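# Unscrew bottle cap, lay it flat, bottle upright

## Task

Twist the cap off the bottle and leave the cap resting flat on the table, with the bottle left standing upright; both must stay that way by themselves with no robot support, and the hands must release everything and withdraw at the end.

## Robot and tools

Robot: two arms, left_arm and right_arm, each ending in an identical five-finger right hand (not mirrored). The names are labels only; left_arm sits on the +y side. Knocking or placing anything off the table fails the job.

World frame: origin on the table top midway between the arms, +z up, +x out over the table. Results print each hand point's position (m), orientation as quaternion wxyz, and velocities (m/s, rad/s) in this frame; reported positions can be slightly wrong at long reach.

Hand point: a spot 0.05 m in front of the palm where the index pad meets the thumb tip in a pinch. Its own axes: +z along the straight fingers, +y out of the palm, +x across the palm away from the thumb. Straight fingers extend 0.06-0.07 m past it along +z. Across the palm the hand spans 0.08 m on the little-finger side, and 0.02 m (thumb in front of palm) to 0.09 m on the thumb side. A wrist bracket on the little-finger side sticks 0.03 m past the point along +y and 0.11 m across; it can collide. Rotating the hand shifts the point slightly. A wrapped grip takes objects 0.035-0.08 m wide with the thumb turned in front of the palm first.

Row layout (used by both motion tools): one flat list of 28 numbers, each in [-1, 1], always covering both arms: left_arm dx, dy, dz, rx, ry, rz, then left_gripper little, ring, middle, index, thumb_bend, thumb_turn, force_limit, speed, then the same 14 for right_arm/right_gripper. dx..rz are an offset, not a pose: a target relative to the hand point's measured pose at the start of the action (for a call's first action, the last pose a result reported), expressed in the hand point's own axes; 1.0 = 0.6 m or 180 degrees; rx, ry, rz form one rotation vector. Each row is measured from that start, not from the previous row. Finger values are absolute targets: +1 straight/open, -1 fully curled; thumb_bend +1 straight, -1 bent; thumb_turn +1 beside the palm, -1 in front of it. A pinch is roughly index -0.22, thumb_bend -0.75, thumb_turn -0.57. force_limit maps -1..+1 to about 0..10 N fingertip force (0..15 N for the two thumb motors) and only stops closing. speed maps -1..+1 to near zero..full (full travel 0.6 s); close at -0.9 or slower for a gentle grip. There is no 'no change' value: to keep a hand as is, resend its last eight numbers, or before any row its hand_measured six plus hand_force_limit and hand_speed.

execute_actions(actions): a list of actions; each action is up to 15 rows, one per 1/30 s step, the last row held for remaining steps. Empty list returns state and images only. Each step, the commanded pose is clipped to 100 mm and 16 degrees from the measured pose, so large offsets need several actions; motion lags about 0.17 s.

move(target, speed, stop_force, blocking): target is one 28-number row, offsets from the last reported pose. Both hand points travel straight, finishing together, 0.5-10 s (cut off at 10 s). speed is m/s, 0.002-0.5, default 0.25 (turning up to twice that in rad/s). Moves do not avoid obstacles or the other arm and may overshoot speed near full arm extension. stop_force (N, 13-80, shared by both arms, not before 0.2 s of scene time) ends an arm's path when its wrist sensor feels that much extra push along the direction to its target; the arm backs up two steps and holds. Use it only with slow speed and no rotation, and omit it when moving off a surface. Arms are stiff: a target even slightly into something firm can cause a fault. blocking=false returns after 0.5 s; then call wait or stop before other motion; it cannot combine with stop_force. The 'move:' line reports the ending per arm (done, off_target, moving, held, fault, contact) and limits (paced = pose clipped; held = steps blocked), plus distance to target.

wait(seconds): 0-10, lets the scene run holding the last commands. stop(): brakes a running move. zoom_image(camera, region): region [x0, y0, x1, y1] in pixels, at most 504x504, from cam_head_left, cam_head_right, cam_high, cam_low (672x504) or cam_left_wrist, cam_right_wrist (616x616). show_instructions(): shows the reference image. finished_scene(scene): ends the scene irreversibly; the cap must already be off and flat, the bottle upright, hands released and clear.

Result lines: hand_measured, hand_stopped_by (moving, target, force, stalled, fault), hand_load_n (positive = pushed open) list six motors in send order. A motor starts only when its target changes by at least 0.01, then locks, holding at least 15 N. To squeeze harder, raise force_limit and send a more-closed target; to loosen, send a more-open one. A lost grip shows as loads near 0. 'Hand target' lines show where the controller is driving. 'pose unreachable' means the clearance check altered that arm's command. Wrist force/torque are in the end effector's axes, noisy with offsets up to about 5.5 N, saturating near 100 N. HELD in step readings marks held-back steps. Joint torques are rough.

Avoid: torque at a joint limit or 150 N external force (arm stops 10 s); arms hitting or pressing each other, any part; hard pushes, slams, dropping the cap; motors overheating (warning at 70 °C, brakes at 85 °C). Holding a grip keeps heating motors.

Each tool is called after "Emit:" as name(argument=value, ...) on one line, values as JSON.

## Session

Emit:
execute_actions(actions=[])

Scene clock: 0.00 s.
left_arm: end_effector_position=(-0.0506, +1.0674, +0.6438) hand_measured=(+1.000, +1.000, +1.000, +1.000, +1.000, +1.000) hand_load_n=(+0.0, +0.0, +0.0, +0.0, +0.0, +0.0) hand_stopped_by=(target, target, target, target, target, target) hand_force_limit=0.00 hand_speed=-0.80 end_effector_quat_wxyz=(-0.032, -0.570, +0.821, -0.002) end_effector_velocity=(-0.000, -0.000, -0.000) end_effector_angular_velocity=(-0.001, +0.001, +0.000) | right_arm: end_effector_position=(+0.0158, -1.1433, +0.6628) hand_measured=(+1.000, +1.000, +1.000, +1.000, +1.000, +1.000) hand_load_n=(+0.0, +0.0, +0.0, +0.0, +0.0, +0.0) hand_stopped_by=(target, target, target, target, target, target) hand_force_limit=0.00 hand_speed=-0.80 end_effector_quat_wxyz=(+0.026, +0.772, +0.625, -0.112) end_effector_velocity=(-0.000, -0.000, -0.001) end_effector_angular_velocity=(-0.000, -0.000, +0.000)
Joint positions: left_arm=[ 1.222 -1.64   1.444  1.825  1.548 -1.747] | right_arm=[-1.952 -1.654  1.373  1.623  1.605 -1.877]
Joint velocities: left_arm=[ 0.    -0.     0.     0.001 -0.    -0.   ] | right_arm=[ 0.     0.     0.001 -0.001 -0.    -0.   ]
Joint torques (N m, as the arm reports them, + toward a larger angle): no reading
Wrist force (N, on the end effector, along its own x y z axes, offset not removed): no reading
Wrist torque (N m, same axes, about the end effector's origin, offset not removed): no reading
Hand target (left_arm): -0.051, +1.067, +0.644; -0.032, -0.570, +0.821, -0.002
Hand target (right_arm): +0.016, -1.143, +0.663; +0.026, +0.772, +0.625, -0.112
camera_calibration (this result's frames):
cam_left_wrist: T_world_to_cam=[[-0.879712, 0.475428, 0.00865215, -0.556384], [0.427836, 0.783448, 0.45074, -1.09705], [0.207516, 0.400223, -0.892613, 0.291765], [0, 0, 0, 1]] pos_world=[-0.0806442, 1.00723, 0.759733]
cam_right_wrist: T_world_to_cam=[[0.934489, -0.350911, -0.0599386, -0.373792], [-0.216559, -0.693989, 0.686646, -1.24523], [-0.282548, -0.628682, -0.724517, -0.10687], [0, 0, 0, 1]] pos_world=[0.0494432, -1.06253, 0.7552]

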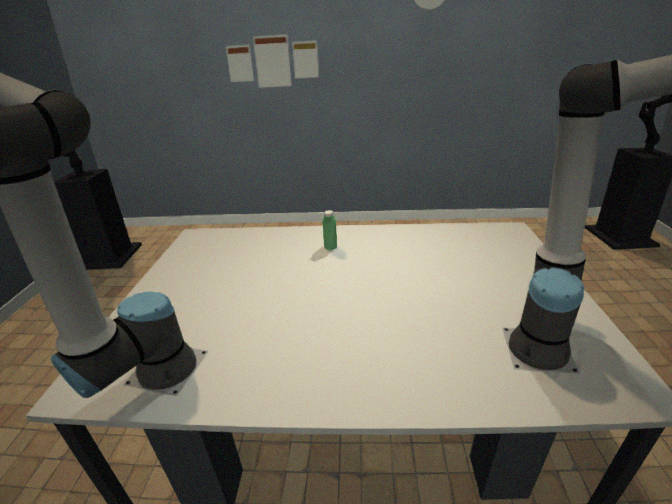

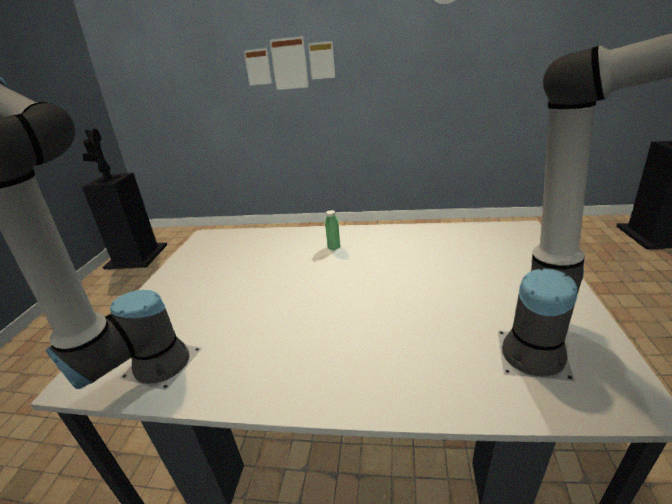

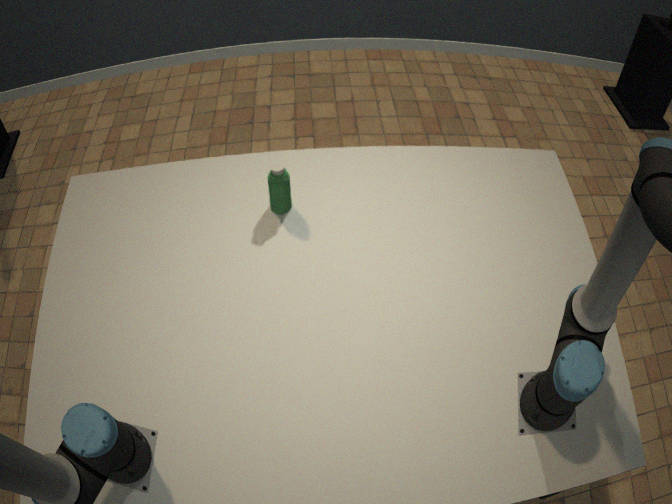

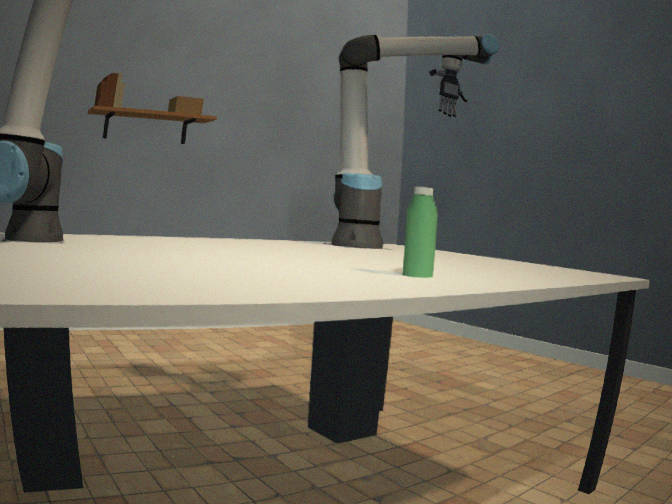

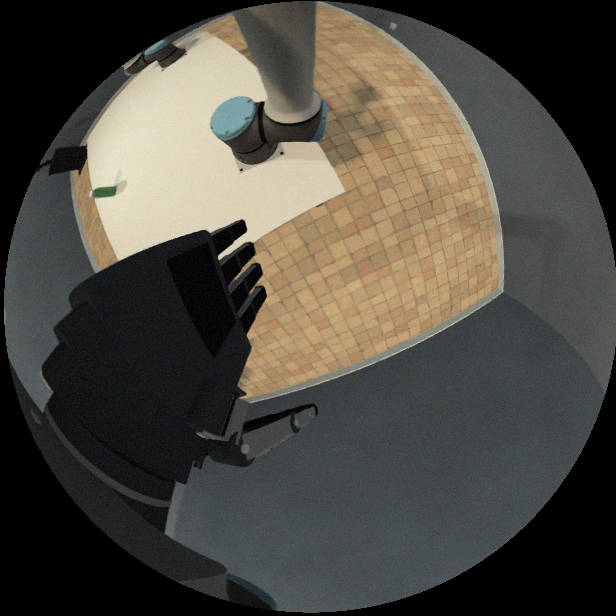

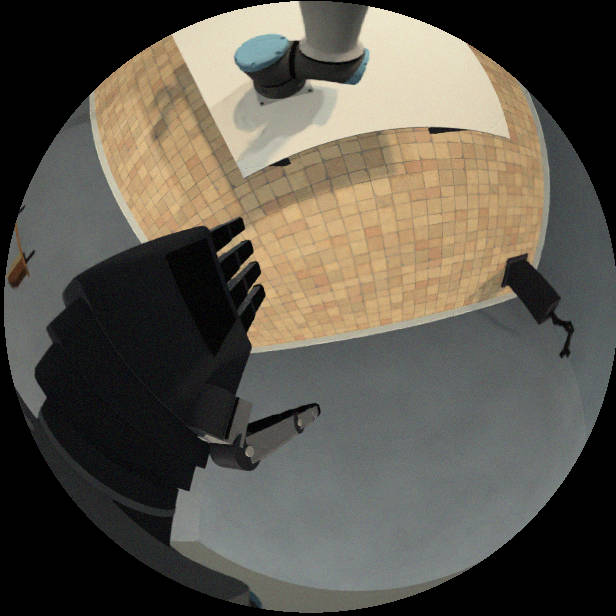

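Emit:
move(target=[0.25,-0.817,0.228,0,0,0,-1,-1,0.45,0.45,0.35,-0.8,0.8,0.2,0.827,0.865,0.187,0,0,0,1,1,1,1,1,-1,0.8,0.2], speed=0.4)

Scene clock: 3.33 s.
left_arm: end_effector_position=(+0.3490, +0.7505, +0.4996) hand_measured=(-1.000, -1.000, +0.450, +0.450, +0.350, -0.800) hand_load_n=(+0.0, +0.0, +0.0, +0.0, +0.0, +0.0) hand_stopped_by=(target, target, target, target, target, target) hand_force_limit=0.80 hand_speed=0.20 end_effector_quat_wxyz=(-0.031, -0.570, +0.821, -0.002) end_effector_velocity=(+0.002, -0.001, -0.001) end_effector_angular_velocity=(+0.001, +0.001, +0.000) | right_arm: end_effector_position=(+0.6001, -0.8011, +0.3986) hand_measured=(+1.000, +1.000, +1.000, +1.000, +1.000, -1.000) hand_load_n=(+0.0, +0.0, +0.0, +0.0, +0.0, +0.0) hand_stopped_by=(target, target, target, target, target, target) hand_force_limit=0.80 hand_speed=0.20 end_effector_quat_wxyz=(+0.026, +0.772, +0.625, -0.113) end_effector_velocity=(+0.003, +0.000, -0.001) end_effector_angular_velocity=(+0.000, +0.003, -0.002)
Joint positions: left_arm=[ 0.049 -1.602  1.658  1.558  1.616 -2.918] | right_arm=[-0.324 -1.423  1.66   1.383  1.798 -0.24 ]
Joint velocities: left_arm=[-0.002  0.003 -0.001 -0.001 -0.001 -0.002] | right_arm=[ 0.004  0.007 -0.005  0.002  0.001  0.006]
Joint torques (N m, as the arm reports them, + toward a larger angle): left_arm=[-10.28 -26.18 -45.39   1.91  -3.    -1.84] | right_arm=[ 17.08 -34.28 -53.66   6.76   4.35   3.39]
Wrist force (N, on the end effector, along its own x y z axes, offset not removed): left_arm=[1.0 -2.1 -2.5] | right_arm=[2.6 -8.0 1.9]
Wrist torque (N m, same axes, about the end effector's origin, offset not removed): left_arm=[-0.21 -0.21 0.01] | right_arm=[-1.75 -0.21 -0.01]
Hand target (left_arm): +0.349, +0.750, +0.500; -0.031, -0.570, +0.821, -0.002
Hand target (right_arm): +0.600, -0.801, +0.398; +0.026, +0.772, +0.625, -0.113
Off the commanded pose (left_arm): 0.001 m, 0 deg.
Off the commanded pose (right_arm): 0.001 m, 0 deg.
move: done
camera_calibration (this result's frames):
cam_left_wrist: T_world_to_cam=[[-0.879711, 0.475441, 0.00802289, -0.0525652], [0.427513, 0.783418, 0.451098, -0.954774], [0.208185, 0.400266, -0.892438, 0.206531], [0, 0, 0, 1]] pos_world=[0.318939, 0.690311, 0.615434]
cam_right_wrist: T_world_to_cam=[[0.934469, -0.350748, -0.0611899, -0.814922], [-0.215441, -0.693855, 0.687132, -0.700573], [-0.283467, -0.628921, -0.723951, 0.0820916], [0, 0, 0, 1]] pos_world=[0.633858, -0.720299, 0.490951]

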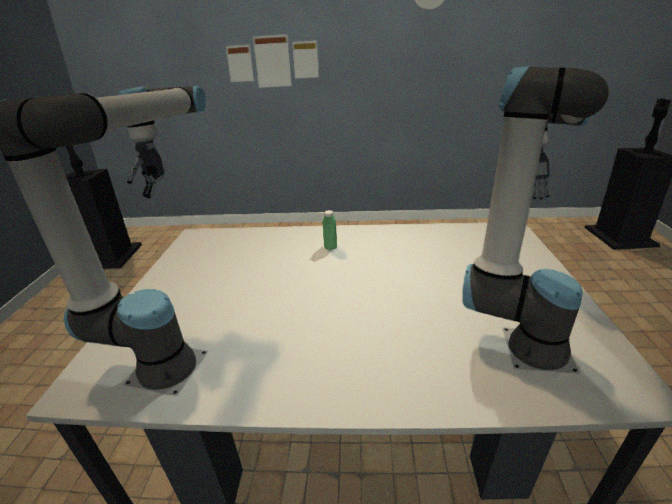

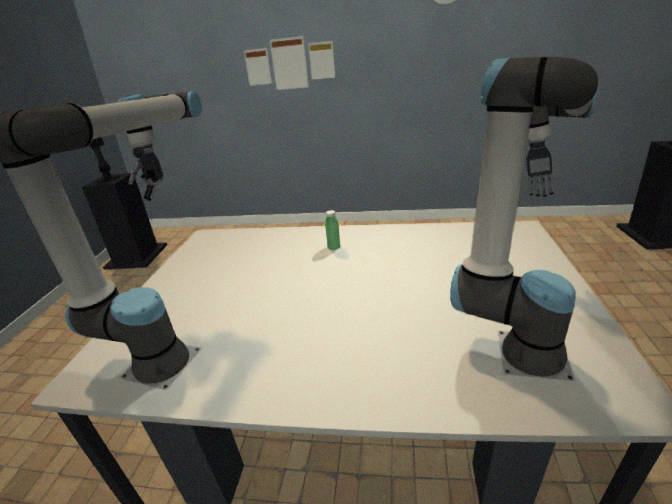

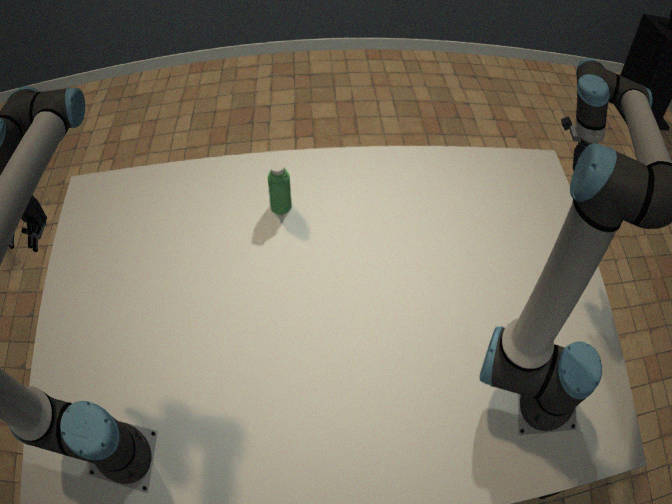

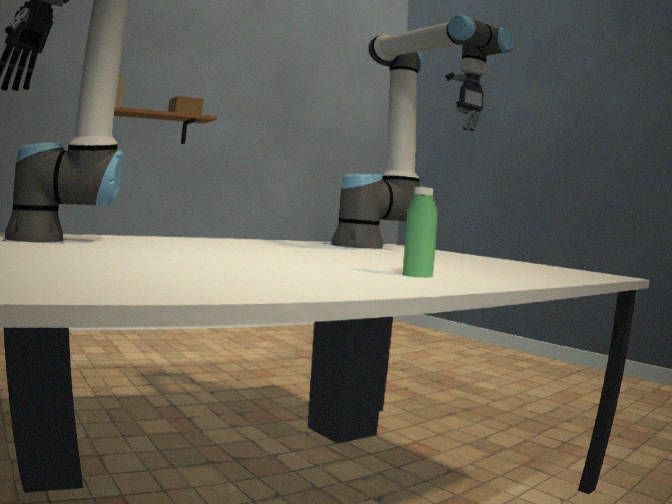

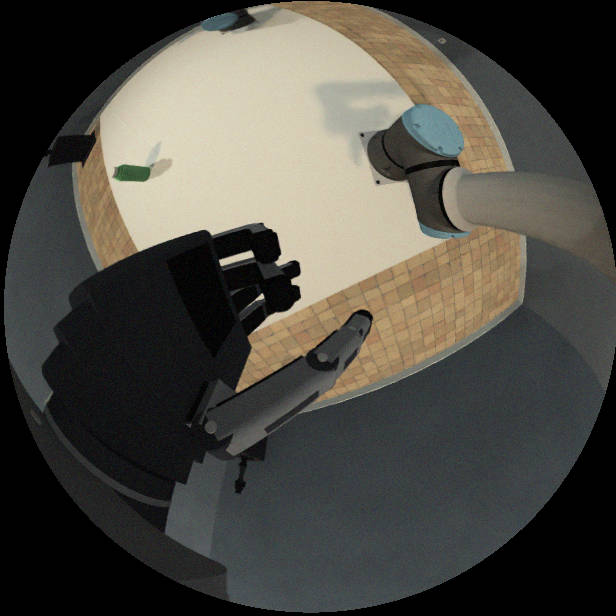

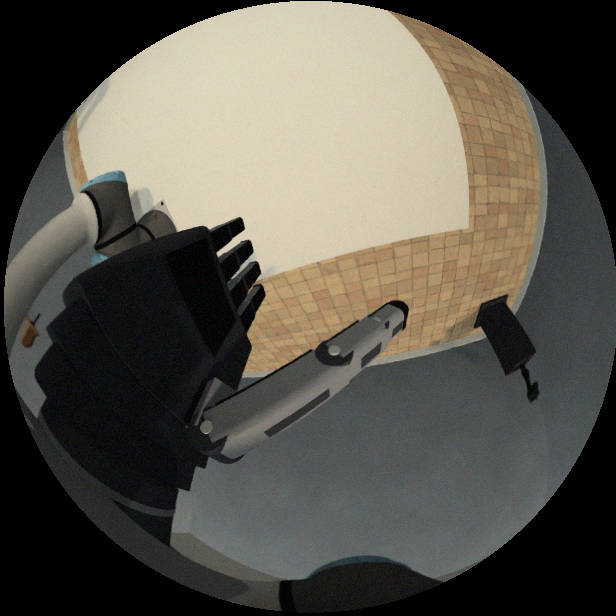

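Emit:
move(target=[0,0,0,0,0,0,-1,-1,0.45,0.45,0.35,-0.8,0.8,0.2,0.852,-0.156,0.093,-0.198,0.545,0.178,1,1,1,1,1,-1,0.8,0.2], speed=0.4)

Scene clock: 6.83 s.
left_arm: end_effector_position=(+0.3490, +0.7505, +0.4996) hand_measured=(-1.000, -1.000, +0.450, +0.450, +0.350, -0.800) hand_load_n=(+0.0, +0.0, +0.0, +0.0, +0.0, +0.0) hand_stopped_by=(target, target, target, target, target, target) hand_force_limit=0.80 hand_speed=0.20 end_effector_quat_wxyz=(-0.031, -0.570, +0.821, -0.002) end_effector_velocity=(+0.000, -0.000, -0.001) end_effector_angular_velocity=(-0.000, +0.001, +0.000) | right_arm: end_effector_position=(+0.6006, -0.3004, +0.2475) hand_measured=(+1.000, +1.000, +1.000, +1.000, +1.000, -1.000) hand_load_n=(+0.0, +0.0, +0.0, +0.0, +0.0, +0.0) hand_stopped_by=(target, target, target, target, target, target) hand_force_limit=0.80 hand_speed=0.20 end_effector_quat_wxyz=(-0.211, +0.673, +0.227, +0.672) end_effector_velocity=(+0.002, +0.001, -0.000) end_effector_angular_velocity=(+0.004, -0.009, -0.011)
Joint positions: left_arm=[ 0.049 -1.602  1.658  1.558  1.616 -2.918] | right_arm=[ 0.29  -1.69   2.44  -0.74   1.1    1.545]
Joint velocities: left_arm=[ 0.     0.001  0.001 -0.     0.    -0.   ] | right_arm=[ 0.01   0.007  0.001 -0.018  0.021  0.003]
Joint torques (N m, as the arm reports them, + toward a larger angle): left_arm=[ 11.64 -43.6  -30.94   5.3    2.01   1.36] | right_arm=[ 17.65  -7.   -20.73  -4.91   3.91   3.03]
Wrist force (N, on the end effector, along its own x y z axes, offset not removed): left_arm=[0.3 -1.0 -3.9] | right_arm=[2.4 -0.3 -2.2]
Wrist torque (N m, same axes, about the end effector's origin, offset not removed): left_arm=[-0.20 0.05 0.05] | right_arm=[-0.01 -0.27 0.18]
Hand target (left_arm): +0.349, +0.751, +0.500; -0.031, -0.570, +0.821, -0.002
Hand target (right_arm): +0.601, -0.300, +0.247; -0.210, +0.673, +0.226, +0.672
Off the commanded pose (left_arm): 0.000 m, 0 deg.
Off the commanded pose (right_arm): 0.000 m, 0 deg.
move: done; limits=paced
camera_calibration (this result's frames):
cam_left_wrist: T_world_to_cam=[[-0.879711, 0.475441, 0.00803266, -0.0525736], [0.427512, 0.783405, 0.451121, -0.954782], [0.208189, 0.40029, -0.892427, 0.206503], [0, 0, 0, 1]] pos_world=[0.318939, 0.690315, 0.615433]
cam_right_wrist: T_world_to_cam=[[0.575345, -0.808928, -0.120891, -0.556131], [-0.48456, -0.218037, -0.847149, 0.435061], [0.658924, 0.545982, -0.51742, 0.0235876], [0, 0, 0, 1]] pos_world=[0.515237, -0.367889, 0.313535]

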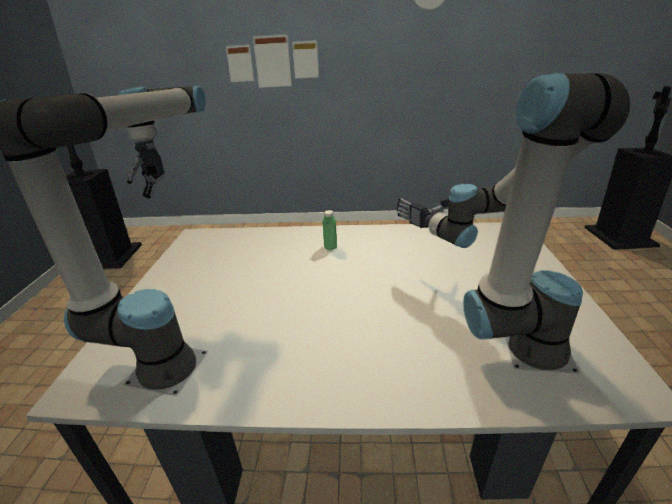

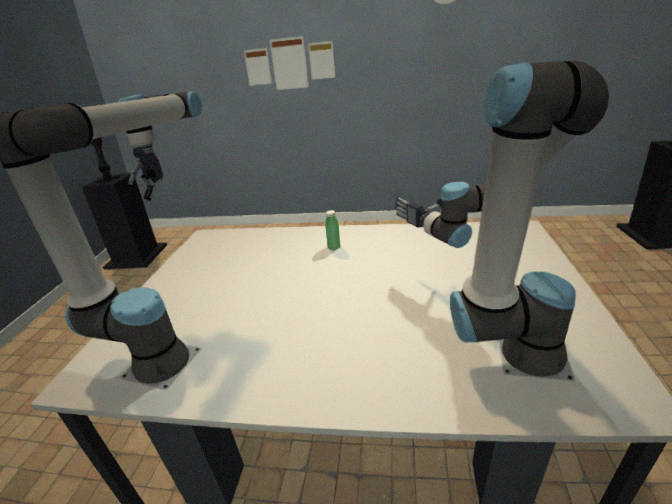

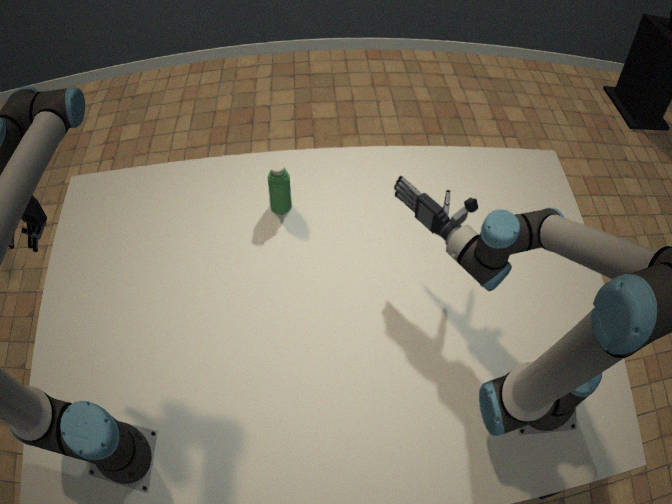

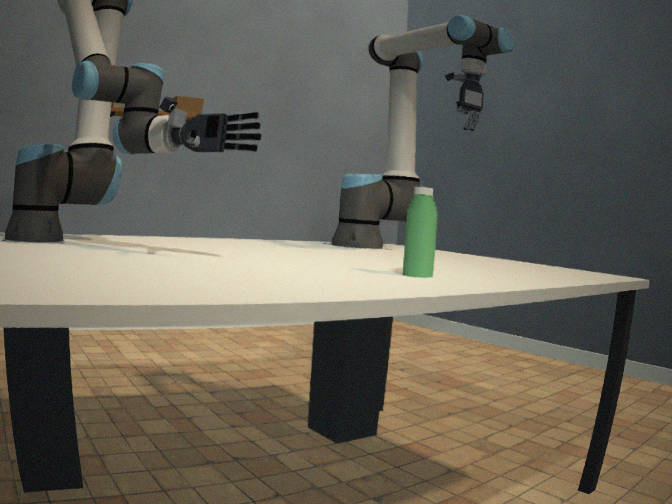

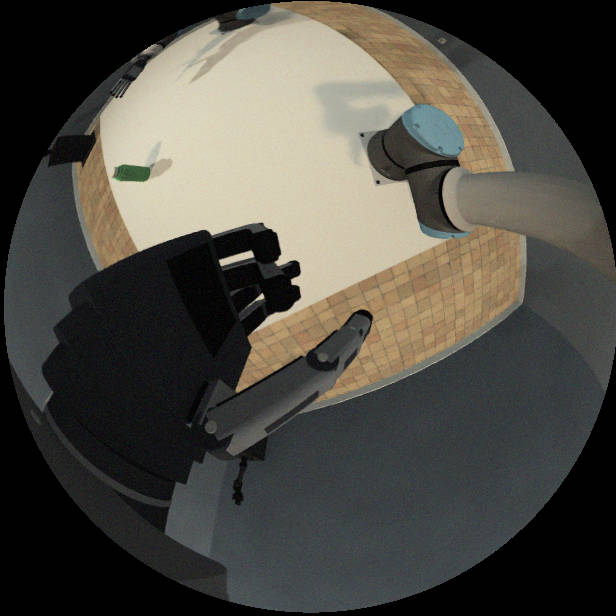

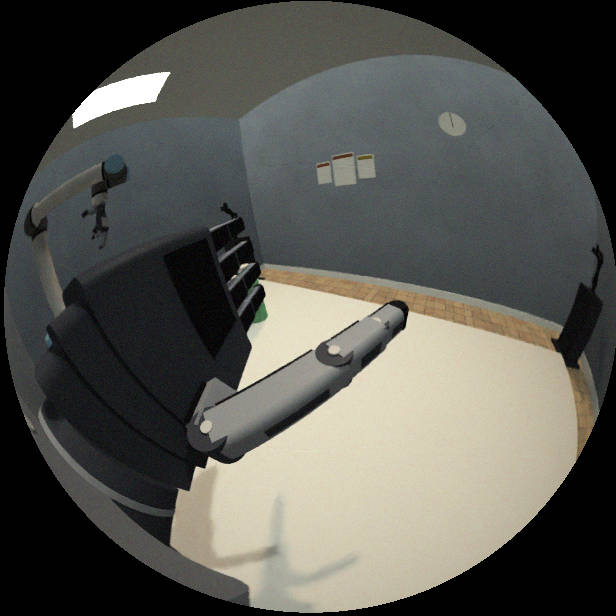

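Emit:
move(target=[0,0,0,0,0,0,-1,-1,0.45,0.45,0.35,-0.8,0.8,0.2,-0.37,-0.279,0.327,0,0,0,1,1,1,1,1,-1,0.8,0.2], speed=0.3)

Scene clock: 8.93 s.
left_arm: end_effector_position=(+0.3490, +0.7505, +0.4996) hand_measured=(-1.000, -1.000, +0.450, +0.450, +0.350, -0.800) hand_load_n=(+0.0, +0.0, +0.0, +0.0, +0.0, +0.0) hand_stopped_by=(target, target, target, target, target, target) hand_force_limit=0.80 hand_speed=0.20 end_effector_quat_wxyz=(-0.031, -0.570, +0.821, -0.002) end_effector_velocity=(+0.000, -0.000, +0.000) end_effector_angular_velocity=(-0.000, -0.001, +0.000) | right_arm: end_effector_position=(+0.6620, -0.0547, +0.0199) hand_measured=(+1.000, +1.000, +1.000, +1.000, +1.000, -1.000) hand_load_n=(+0.0, +0.0, +0.0, +0.0, +0.0, +0.0) hand_stopped_by=(target, target, target, target, target, target) hand_force_limit=0.80 hand_speed=0.20 end_effector_quat_wxyz=(-0.210, +0.673, +0.227, +0.672) end_effector_velocity=(+0.001, +0.001, -0.003) end_effector_angular_velocity=(-0.001, +0.001, -0.000)
Joint positions: left_arm=[ 0.049 -1.602  1.658  1.558  1.616 -2.918] | right_arm=[ 0.74  -0.985  2.125 -1.131  1.549  1.549]
Joint velocities: left_arm=[ 0.    -0.    -0.001 -0.     0.     0.   ] | right_arm=[ 0.001  0.007 -0.004 -0.002  0.002 -0.   ]
Joint torques (N m, as the arm reports them, + toward a larger angle): left_arm=[ 12.28 -43.5  -31.01   5.38   2.63   1.63] | right_arm=[ 16.99 -50.52 -34.61  -4.9    3.55  -4.22]
Wrist force (N, on the end effector, along its own x y z axes, offset not removed): left_arm=[-0.8 -2.0 -5.3] | right_arm=[-6.0 1.1 -0.4]
Wrist torque (N m, same axes, about the end effector's origin, offset not removed): left_arm=[-0.17 0.11 -0.03] | right_arm=[0.09 1.02 -0.20]
Hand target (left_arm): +0.349, +0.751, +0.500; -0.031, -0.570, +0.821, -0.002
Hand target (right_arm): +0.662, -0.054, +0.020; -0.210, +0.673, +0.227, +0.672
Off the commanded pose (left_arm): 0.000 m, 0 deg.
Off the commanded pose (right_arm): 0.000 m, 0 deg.
move: done
camera_calibration (this result's frames):
cam_left_wrist: T_world_to_cam=[[-0.879711, 0.475441, 0.00803308, -0.0525739], [0.427512, 0.783405, 0.451121, -0.954782], [0.208188, 0.40029, -0.892427, 0.206503], [0, 0, 0, 1]] pos_world=[0.318939, 0.690315, 0.615433]
cam_right_wrist: T_world_to_cam=[[0.575424, -0.808942, -0.120413, -0.420301], [-0.484403, -0.218473, -0.847127, 0.325399], [0.658969, 0.545786, -0.517568, -0.268822], [0, 0, 0, 1]] pos_world=[0.576621, -0.122189, 0.0859107]

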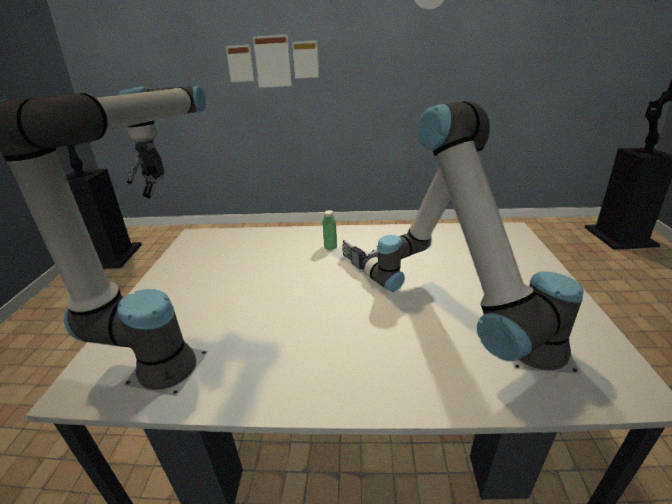

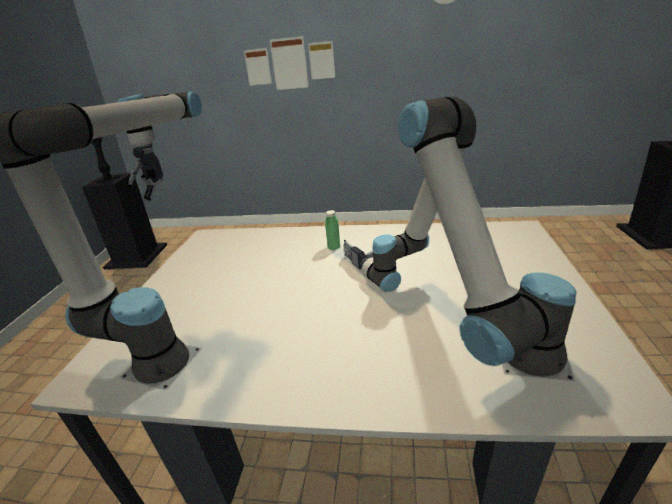

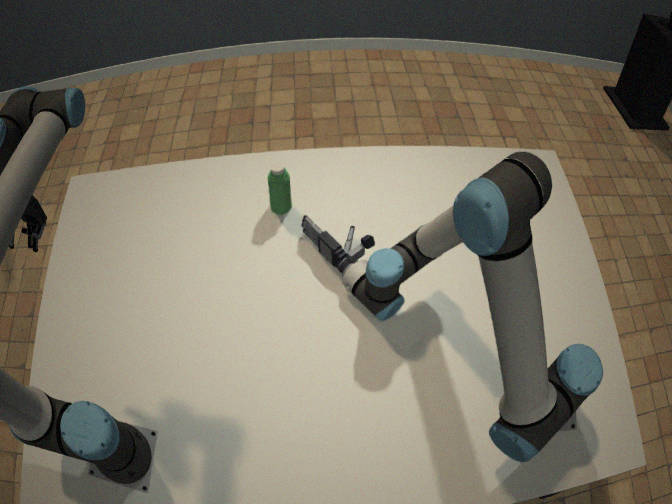

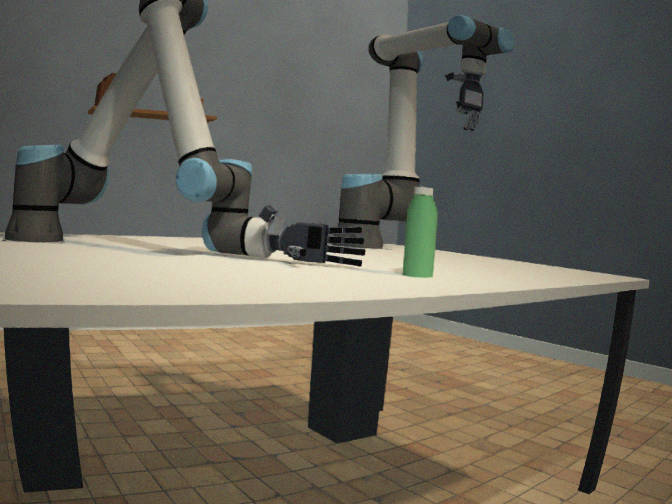

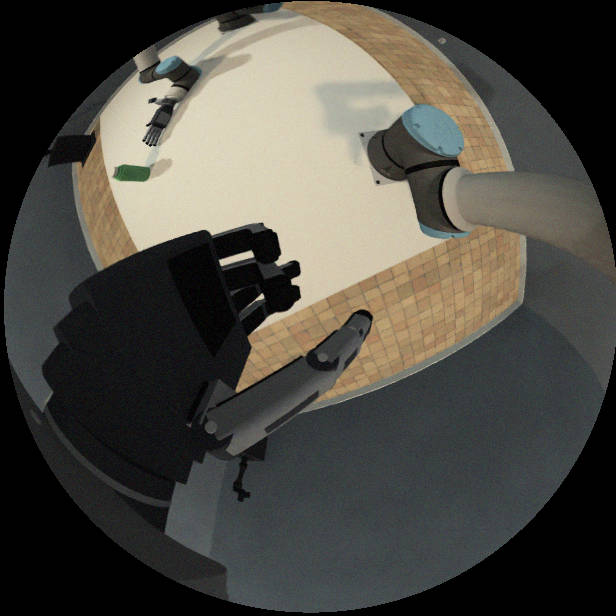

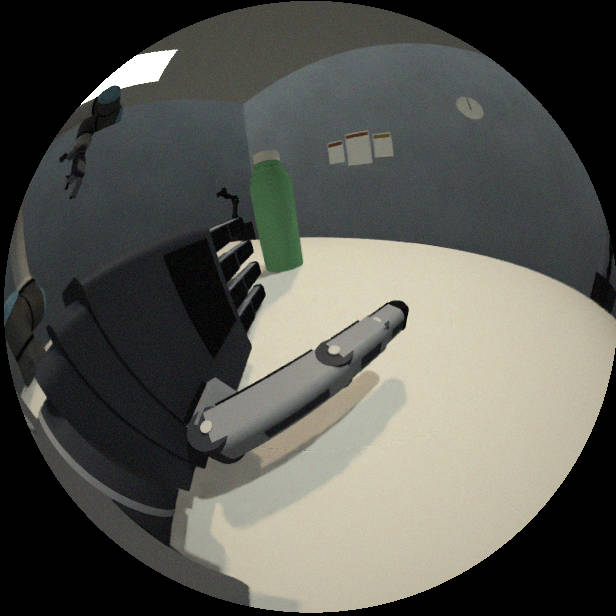

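Emit:
move(target=[0,0,0,0,0,0,-1,-1,0.45,0.45,0.35,-0.8,0.8,0.2,0.005,-0.085,0.06,0,0,0,1,1,1,1,1,-1,0.8,0.2], speed=0.15)

Scene clock: 10.10 s.
left_arm: end_effector_position=(+0.3490, +0.7505, +0.4996) hand_measured=(-1.000, -1.000, +0.450, +0.450, +0.350, -0.800) hand_load_n=(+0.0, +0.0, +0.0, +0.0, +0.0, +0.0) hand_stopped_by=(target, target, target, target, target, target) hand_force_limit=0.80 hand_speed=0.20 end_effector_quat_wxyz=(-0.031, -0.570, +0.821, -0.002) end_effector_velocity=(+0.001, +0.000, -0.001) end_effector_angular_velocity=(+0.000, +0.000, +0.000) | right_arm: end_effector_position=(+0.6609, +0.0074, +0.0215) hand_measured=(+1.000, +1.000, +1.000, +1.000, +1.000, -1.000) hand_load_n=(+0.0, +0.0, +0.0, +0.0, +0.0, +0.0) hand_stopped_by=(target, target, target, target, target, target) hand_force_limit=0.80 hand_speed=0.20 end_effector_quat_wxyz=(-0.210, +0.673, +0.227, +0.672) end_effector_velocity=(-0.001, +0.002, -0.003) end_effector_angular_velocity=(-0.003, +0.004, -0.001)
Joint positions: left_arm=[ 0.049 -1.602  1.658  1.558  1.616 -2.918] | right_arm=[ 0.823 -0.945  2.025 -1.07   1.632  1.549]
Joint velocities: left_arm=[ 0.     0.001 -0.    -0.001 -0.    -0.   ] | right_arm=[ 0.003  0.005 -0.005  0.005  0.004 -0.   ]
Joint torques (N m, as the arm reports them, + toward a larger angle): left_arm=[ 11.3  -42.46 -30.87   5.45   2.31   1.76] | right_arm=[ 18.52 -54.78 -35.97   1.98   3.39   3.62]
Wrist force (N, on the end effector, along its own x y z axes, offset not removed): left_arm=[-1.0 1.8 -2.8] | right_arm=[1.1 3.7 2.3]
Wrist torque (N m, same axes, about the end effector's origin, offset not removed): left_arm=[0.25 0.28 0.01] | right_arm=[0.16 -0.09 0.42]
Hand target (left_arm): +0.349, +0.751, +0.500; -0.031, -0.570, +0.821, -0.002
Hand target (right_arm): +0.661, +0.008, +0.021; -0.210, +0.673, +0.227, +0.672
Off the commanded pose (left_arm): 0.000 m, 0 deg.
Off the commanded pose (right_arm): 0.000 m, 0 deg.
move: done
camera_calibration (this result's frames):
cam_left_wrist: T_world_to_cam=[[-0.879711, 0.475441, 0.00803302, -0.0525739], [0.427512, 0.783405, 0.451121, -0.954782], [0.208188, 0.40029, -0.892427, 0.206504], [0, 0, 0, 1]] pos_world=[0.318939, 0.690315, 0.615433]
cam_right_wrist: T_world_to_cam=[[0.575491, -0.808908, -0.120322, -0.36931], [-0.484317, -0.218551, -0.847156, 0.339754], [0.658975, 0.545804, -0.517542, -0.301264], [0, 0, 0, 1]] pos_world=[0.575608, -0.0600534, 0.0874716]

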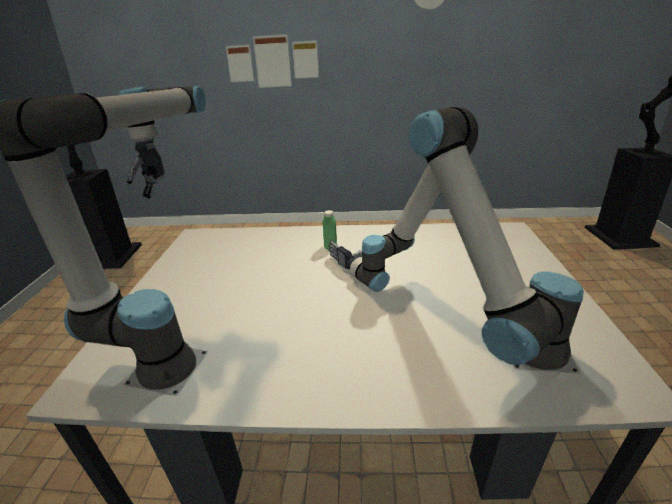

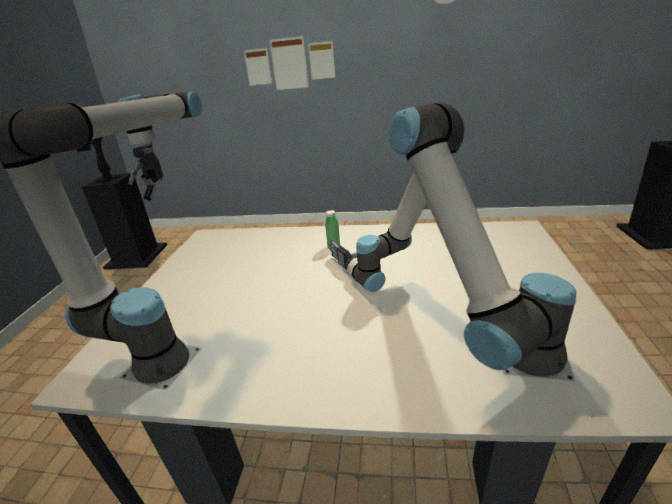

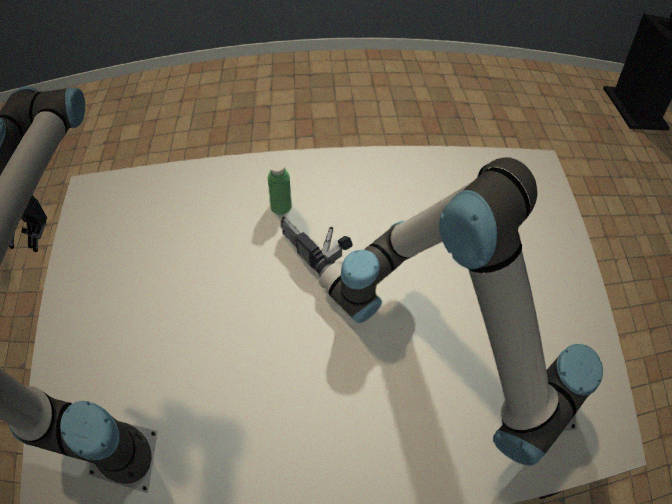

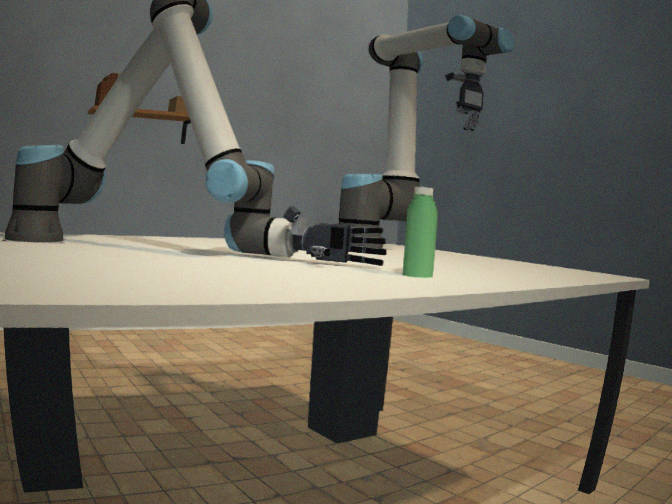

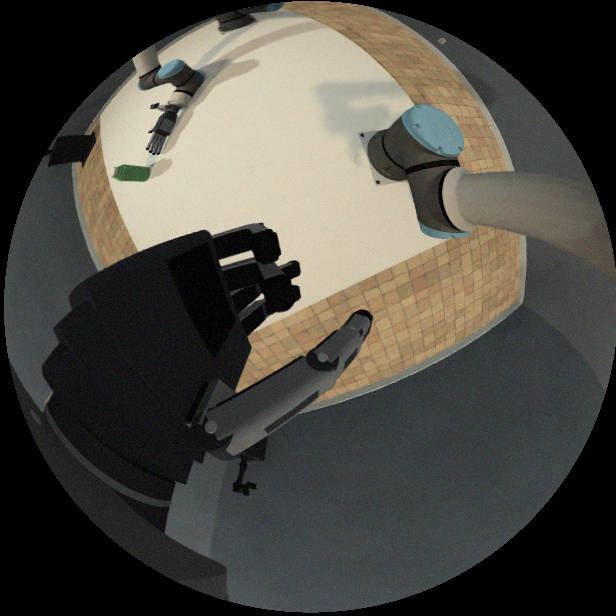

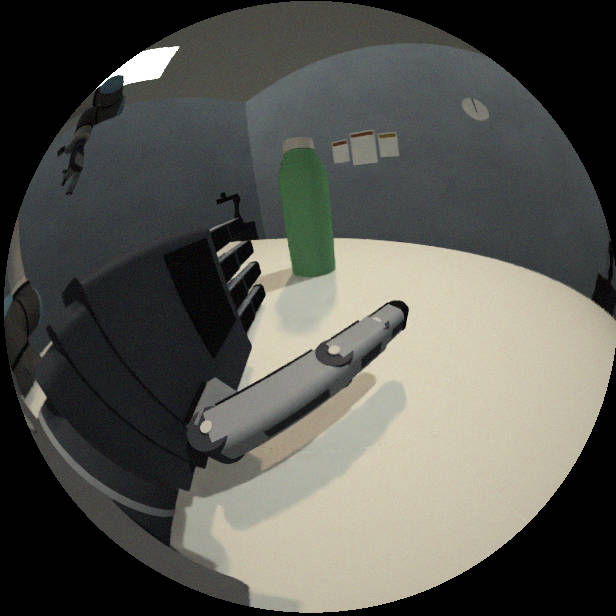

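Emit:
move(target=[0,0,0,0,0,0,-1,-1,0.45,0.45,0.35,-0.8,0.8,0.2,0,0.01,0.235,0,0,0,1,1,1,1,1,-1,0.8,0.2], speed=0.1)

Scene clock: 12.23 s.
left_arm: end_effector_position=(+0.3490, +0.7505, +0.4996) hand_measured=(-1.000, -1.000, +0.450, +0.450, +0.350, -0.800) hand_load_n=(+0.0, +0.0, +0.0, +0.0, +0.0, +0.0) hand_stopped_by=(target, target, target, target, target, target) hand_force_limit=0.80 hand_speed=0.20 end_effector_quat_wxyz=(-0.031, -0.570, +0.821, -0.002) end_effector_velocity=(-0.000, -0.000, -0.000) end_effector_angular_velocity=(+0.000, +0.002, +0.000) | right_arm: end_effector_position=(+0.7782, +0.0853, +0.0205) hand_measured=(+1.000, +1.000, +1.000, +1.000, +1.000, -1.000) hand_load_n=(+0.0, +0.0, +0.0, +0.0, +0.0, +0.0) hand_stopped_by=(target, target, target, target, target, target) hand_force_limit=0.80 hand_speed=0.20 end_effector_quat_wxyz=(-0.210, +0.673, +0.227, +0.672) end_effector_velocity=(+0.002, +0.001, -0.001) end_effector_angular_velocity=(-0.000, +0.001, -0.000)
Joint positions: left_arm=[ 0.049 -1.602  1.658  1.558  1.616 -2.918] | right_arm=[ 0.804 -0.817  1.738 -0.912  1.613  1.549]
Joint velocities: left_arm=[-0.     0.001  0.001  0.    -0.    -0.   ] | right_arm=[-0.     0.004 -0.006  0.003  0.     0.   ]
Joint torques (N m, as the arm reports them, + toward a larger angle): left_arm=[ 11.24 -43.15 -31.22   5.61   2.62   1.54] | right_arm=[-12.46 -68.12 -43.51   1.3   -4.33  -3.74]
Wrist force (N, on the end effector, along its own x y z axes, offset not removed): left_arm=[-1.9 -0.6 -3.1] | right_arm=[-6.9 7.0 -2.4]
Wrist torque (N m, same axes, about the end effector's origin, offset not removed): left_arm=[-0.17 0.42 -0.10] | right_arm=[1.10 1.20 -0.24]
Hand target (left_arm): +0.349, +0.751, +0.500; -0.031, -0.570, +0.821, -0.002
Hand target (right_arm): +0.778, +0.086, +0.020; -0.210, +0.673, +0.227, +0.672
Off the commanded pose (left_arm): 0.000 m, 0 deg.
Off the commanded pose (right_arm): 0.000 m, 0 deg.
move: done
camera_calibration (this result's frames):
cam_left_wrist: T_world_to_cam=[[-0.879711, 0.475441, 0.00803279, -0.0525737], [0.427512, 0.783405, 0.451121, -0.954782], [0.208188, 0.40029, -0.892427, 0.206503], [0, 0, 0, 1]] pos_world=[0.318939, 0.690315, 0.615433]
cam_right_wrist: T_world_to_cam=[[0.575502, -0.808898, -0.120338, -0.373894], [-0.484309, -0.218538, -0.847164, 0.41269], [0.658971, 0.545825, -0.517526, -0.421549], [0, 0, 0, 1]] pos_world=[0.692834, 0.0178386, 0.0864595]

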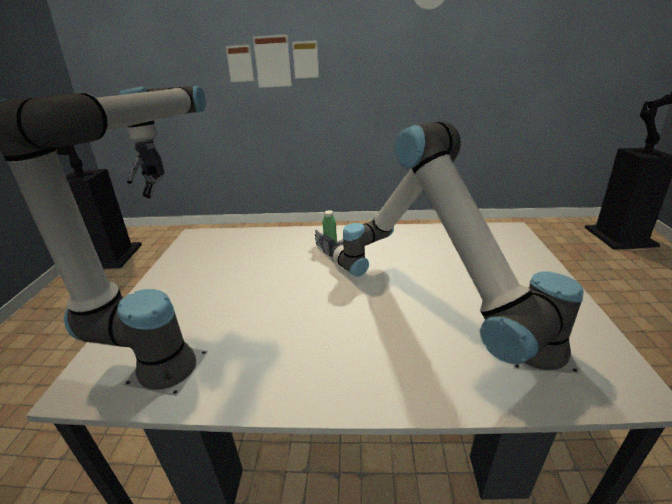

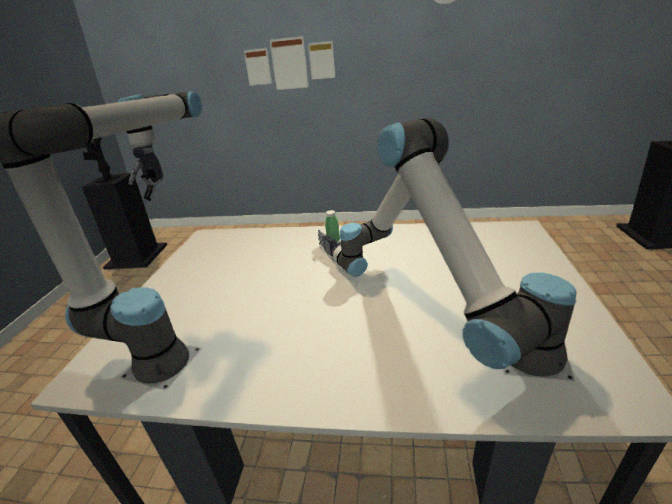

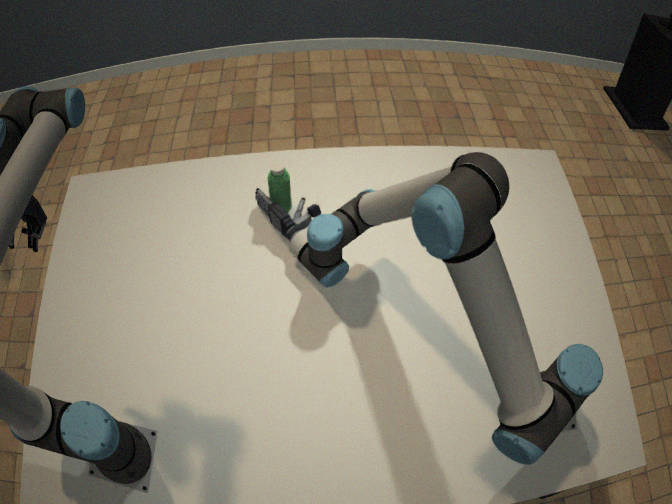

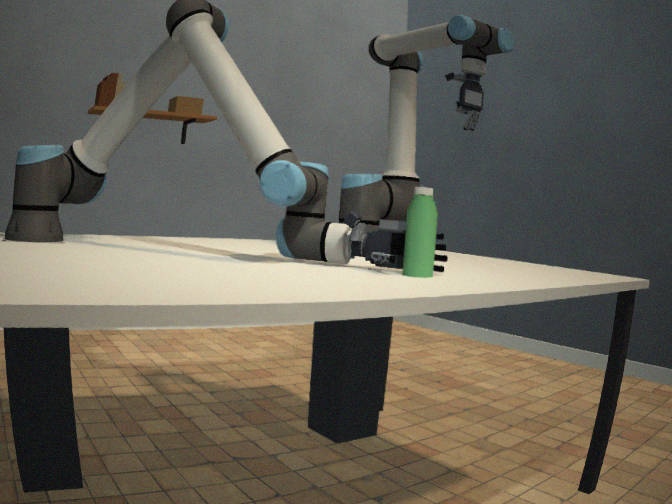

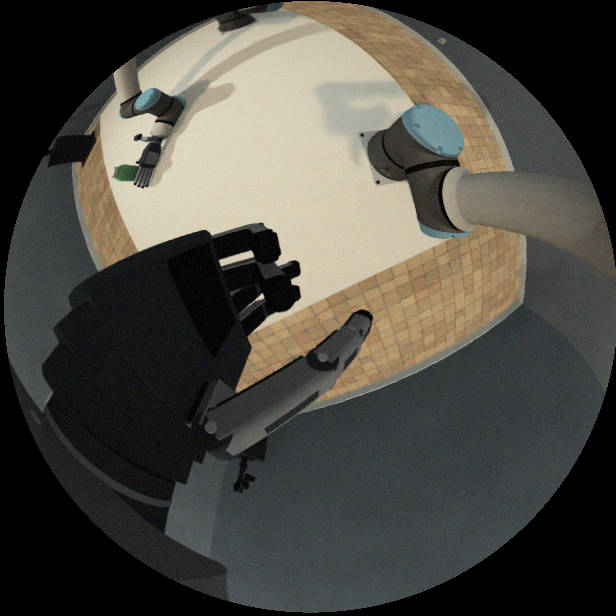

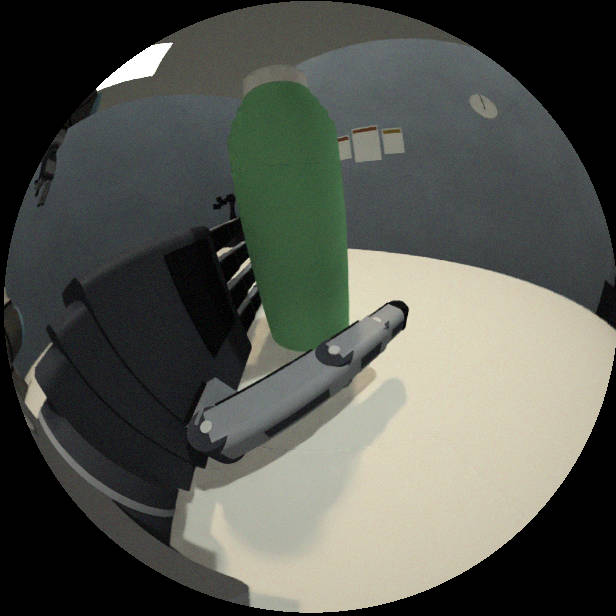

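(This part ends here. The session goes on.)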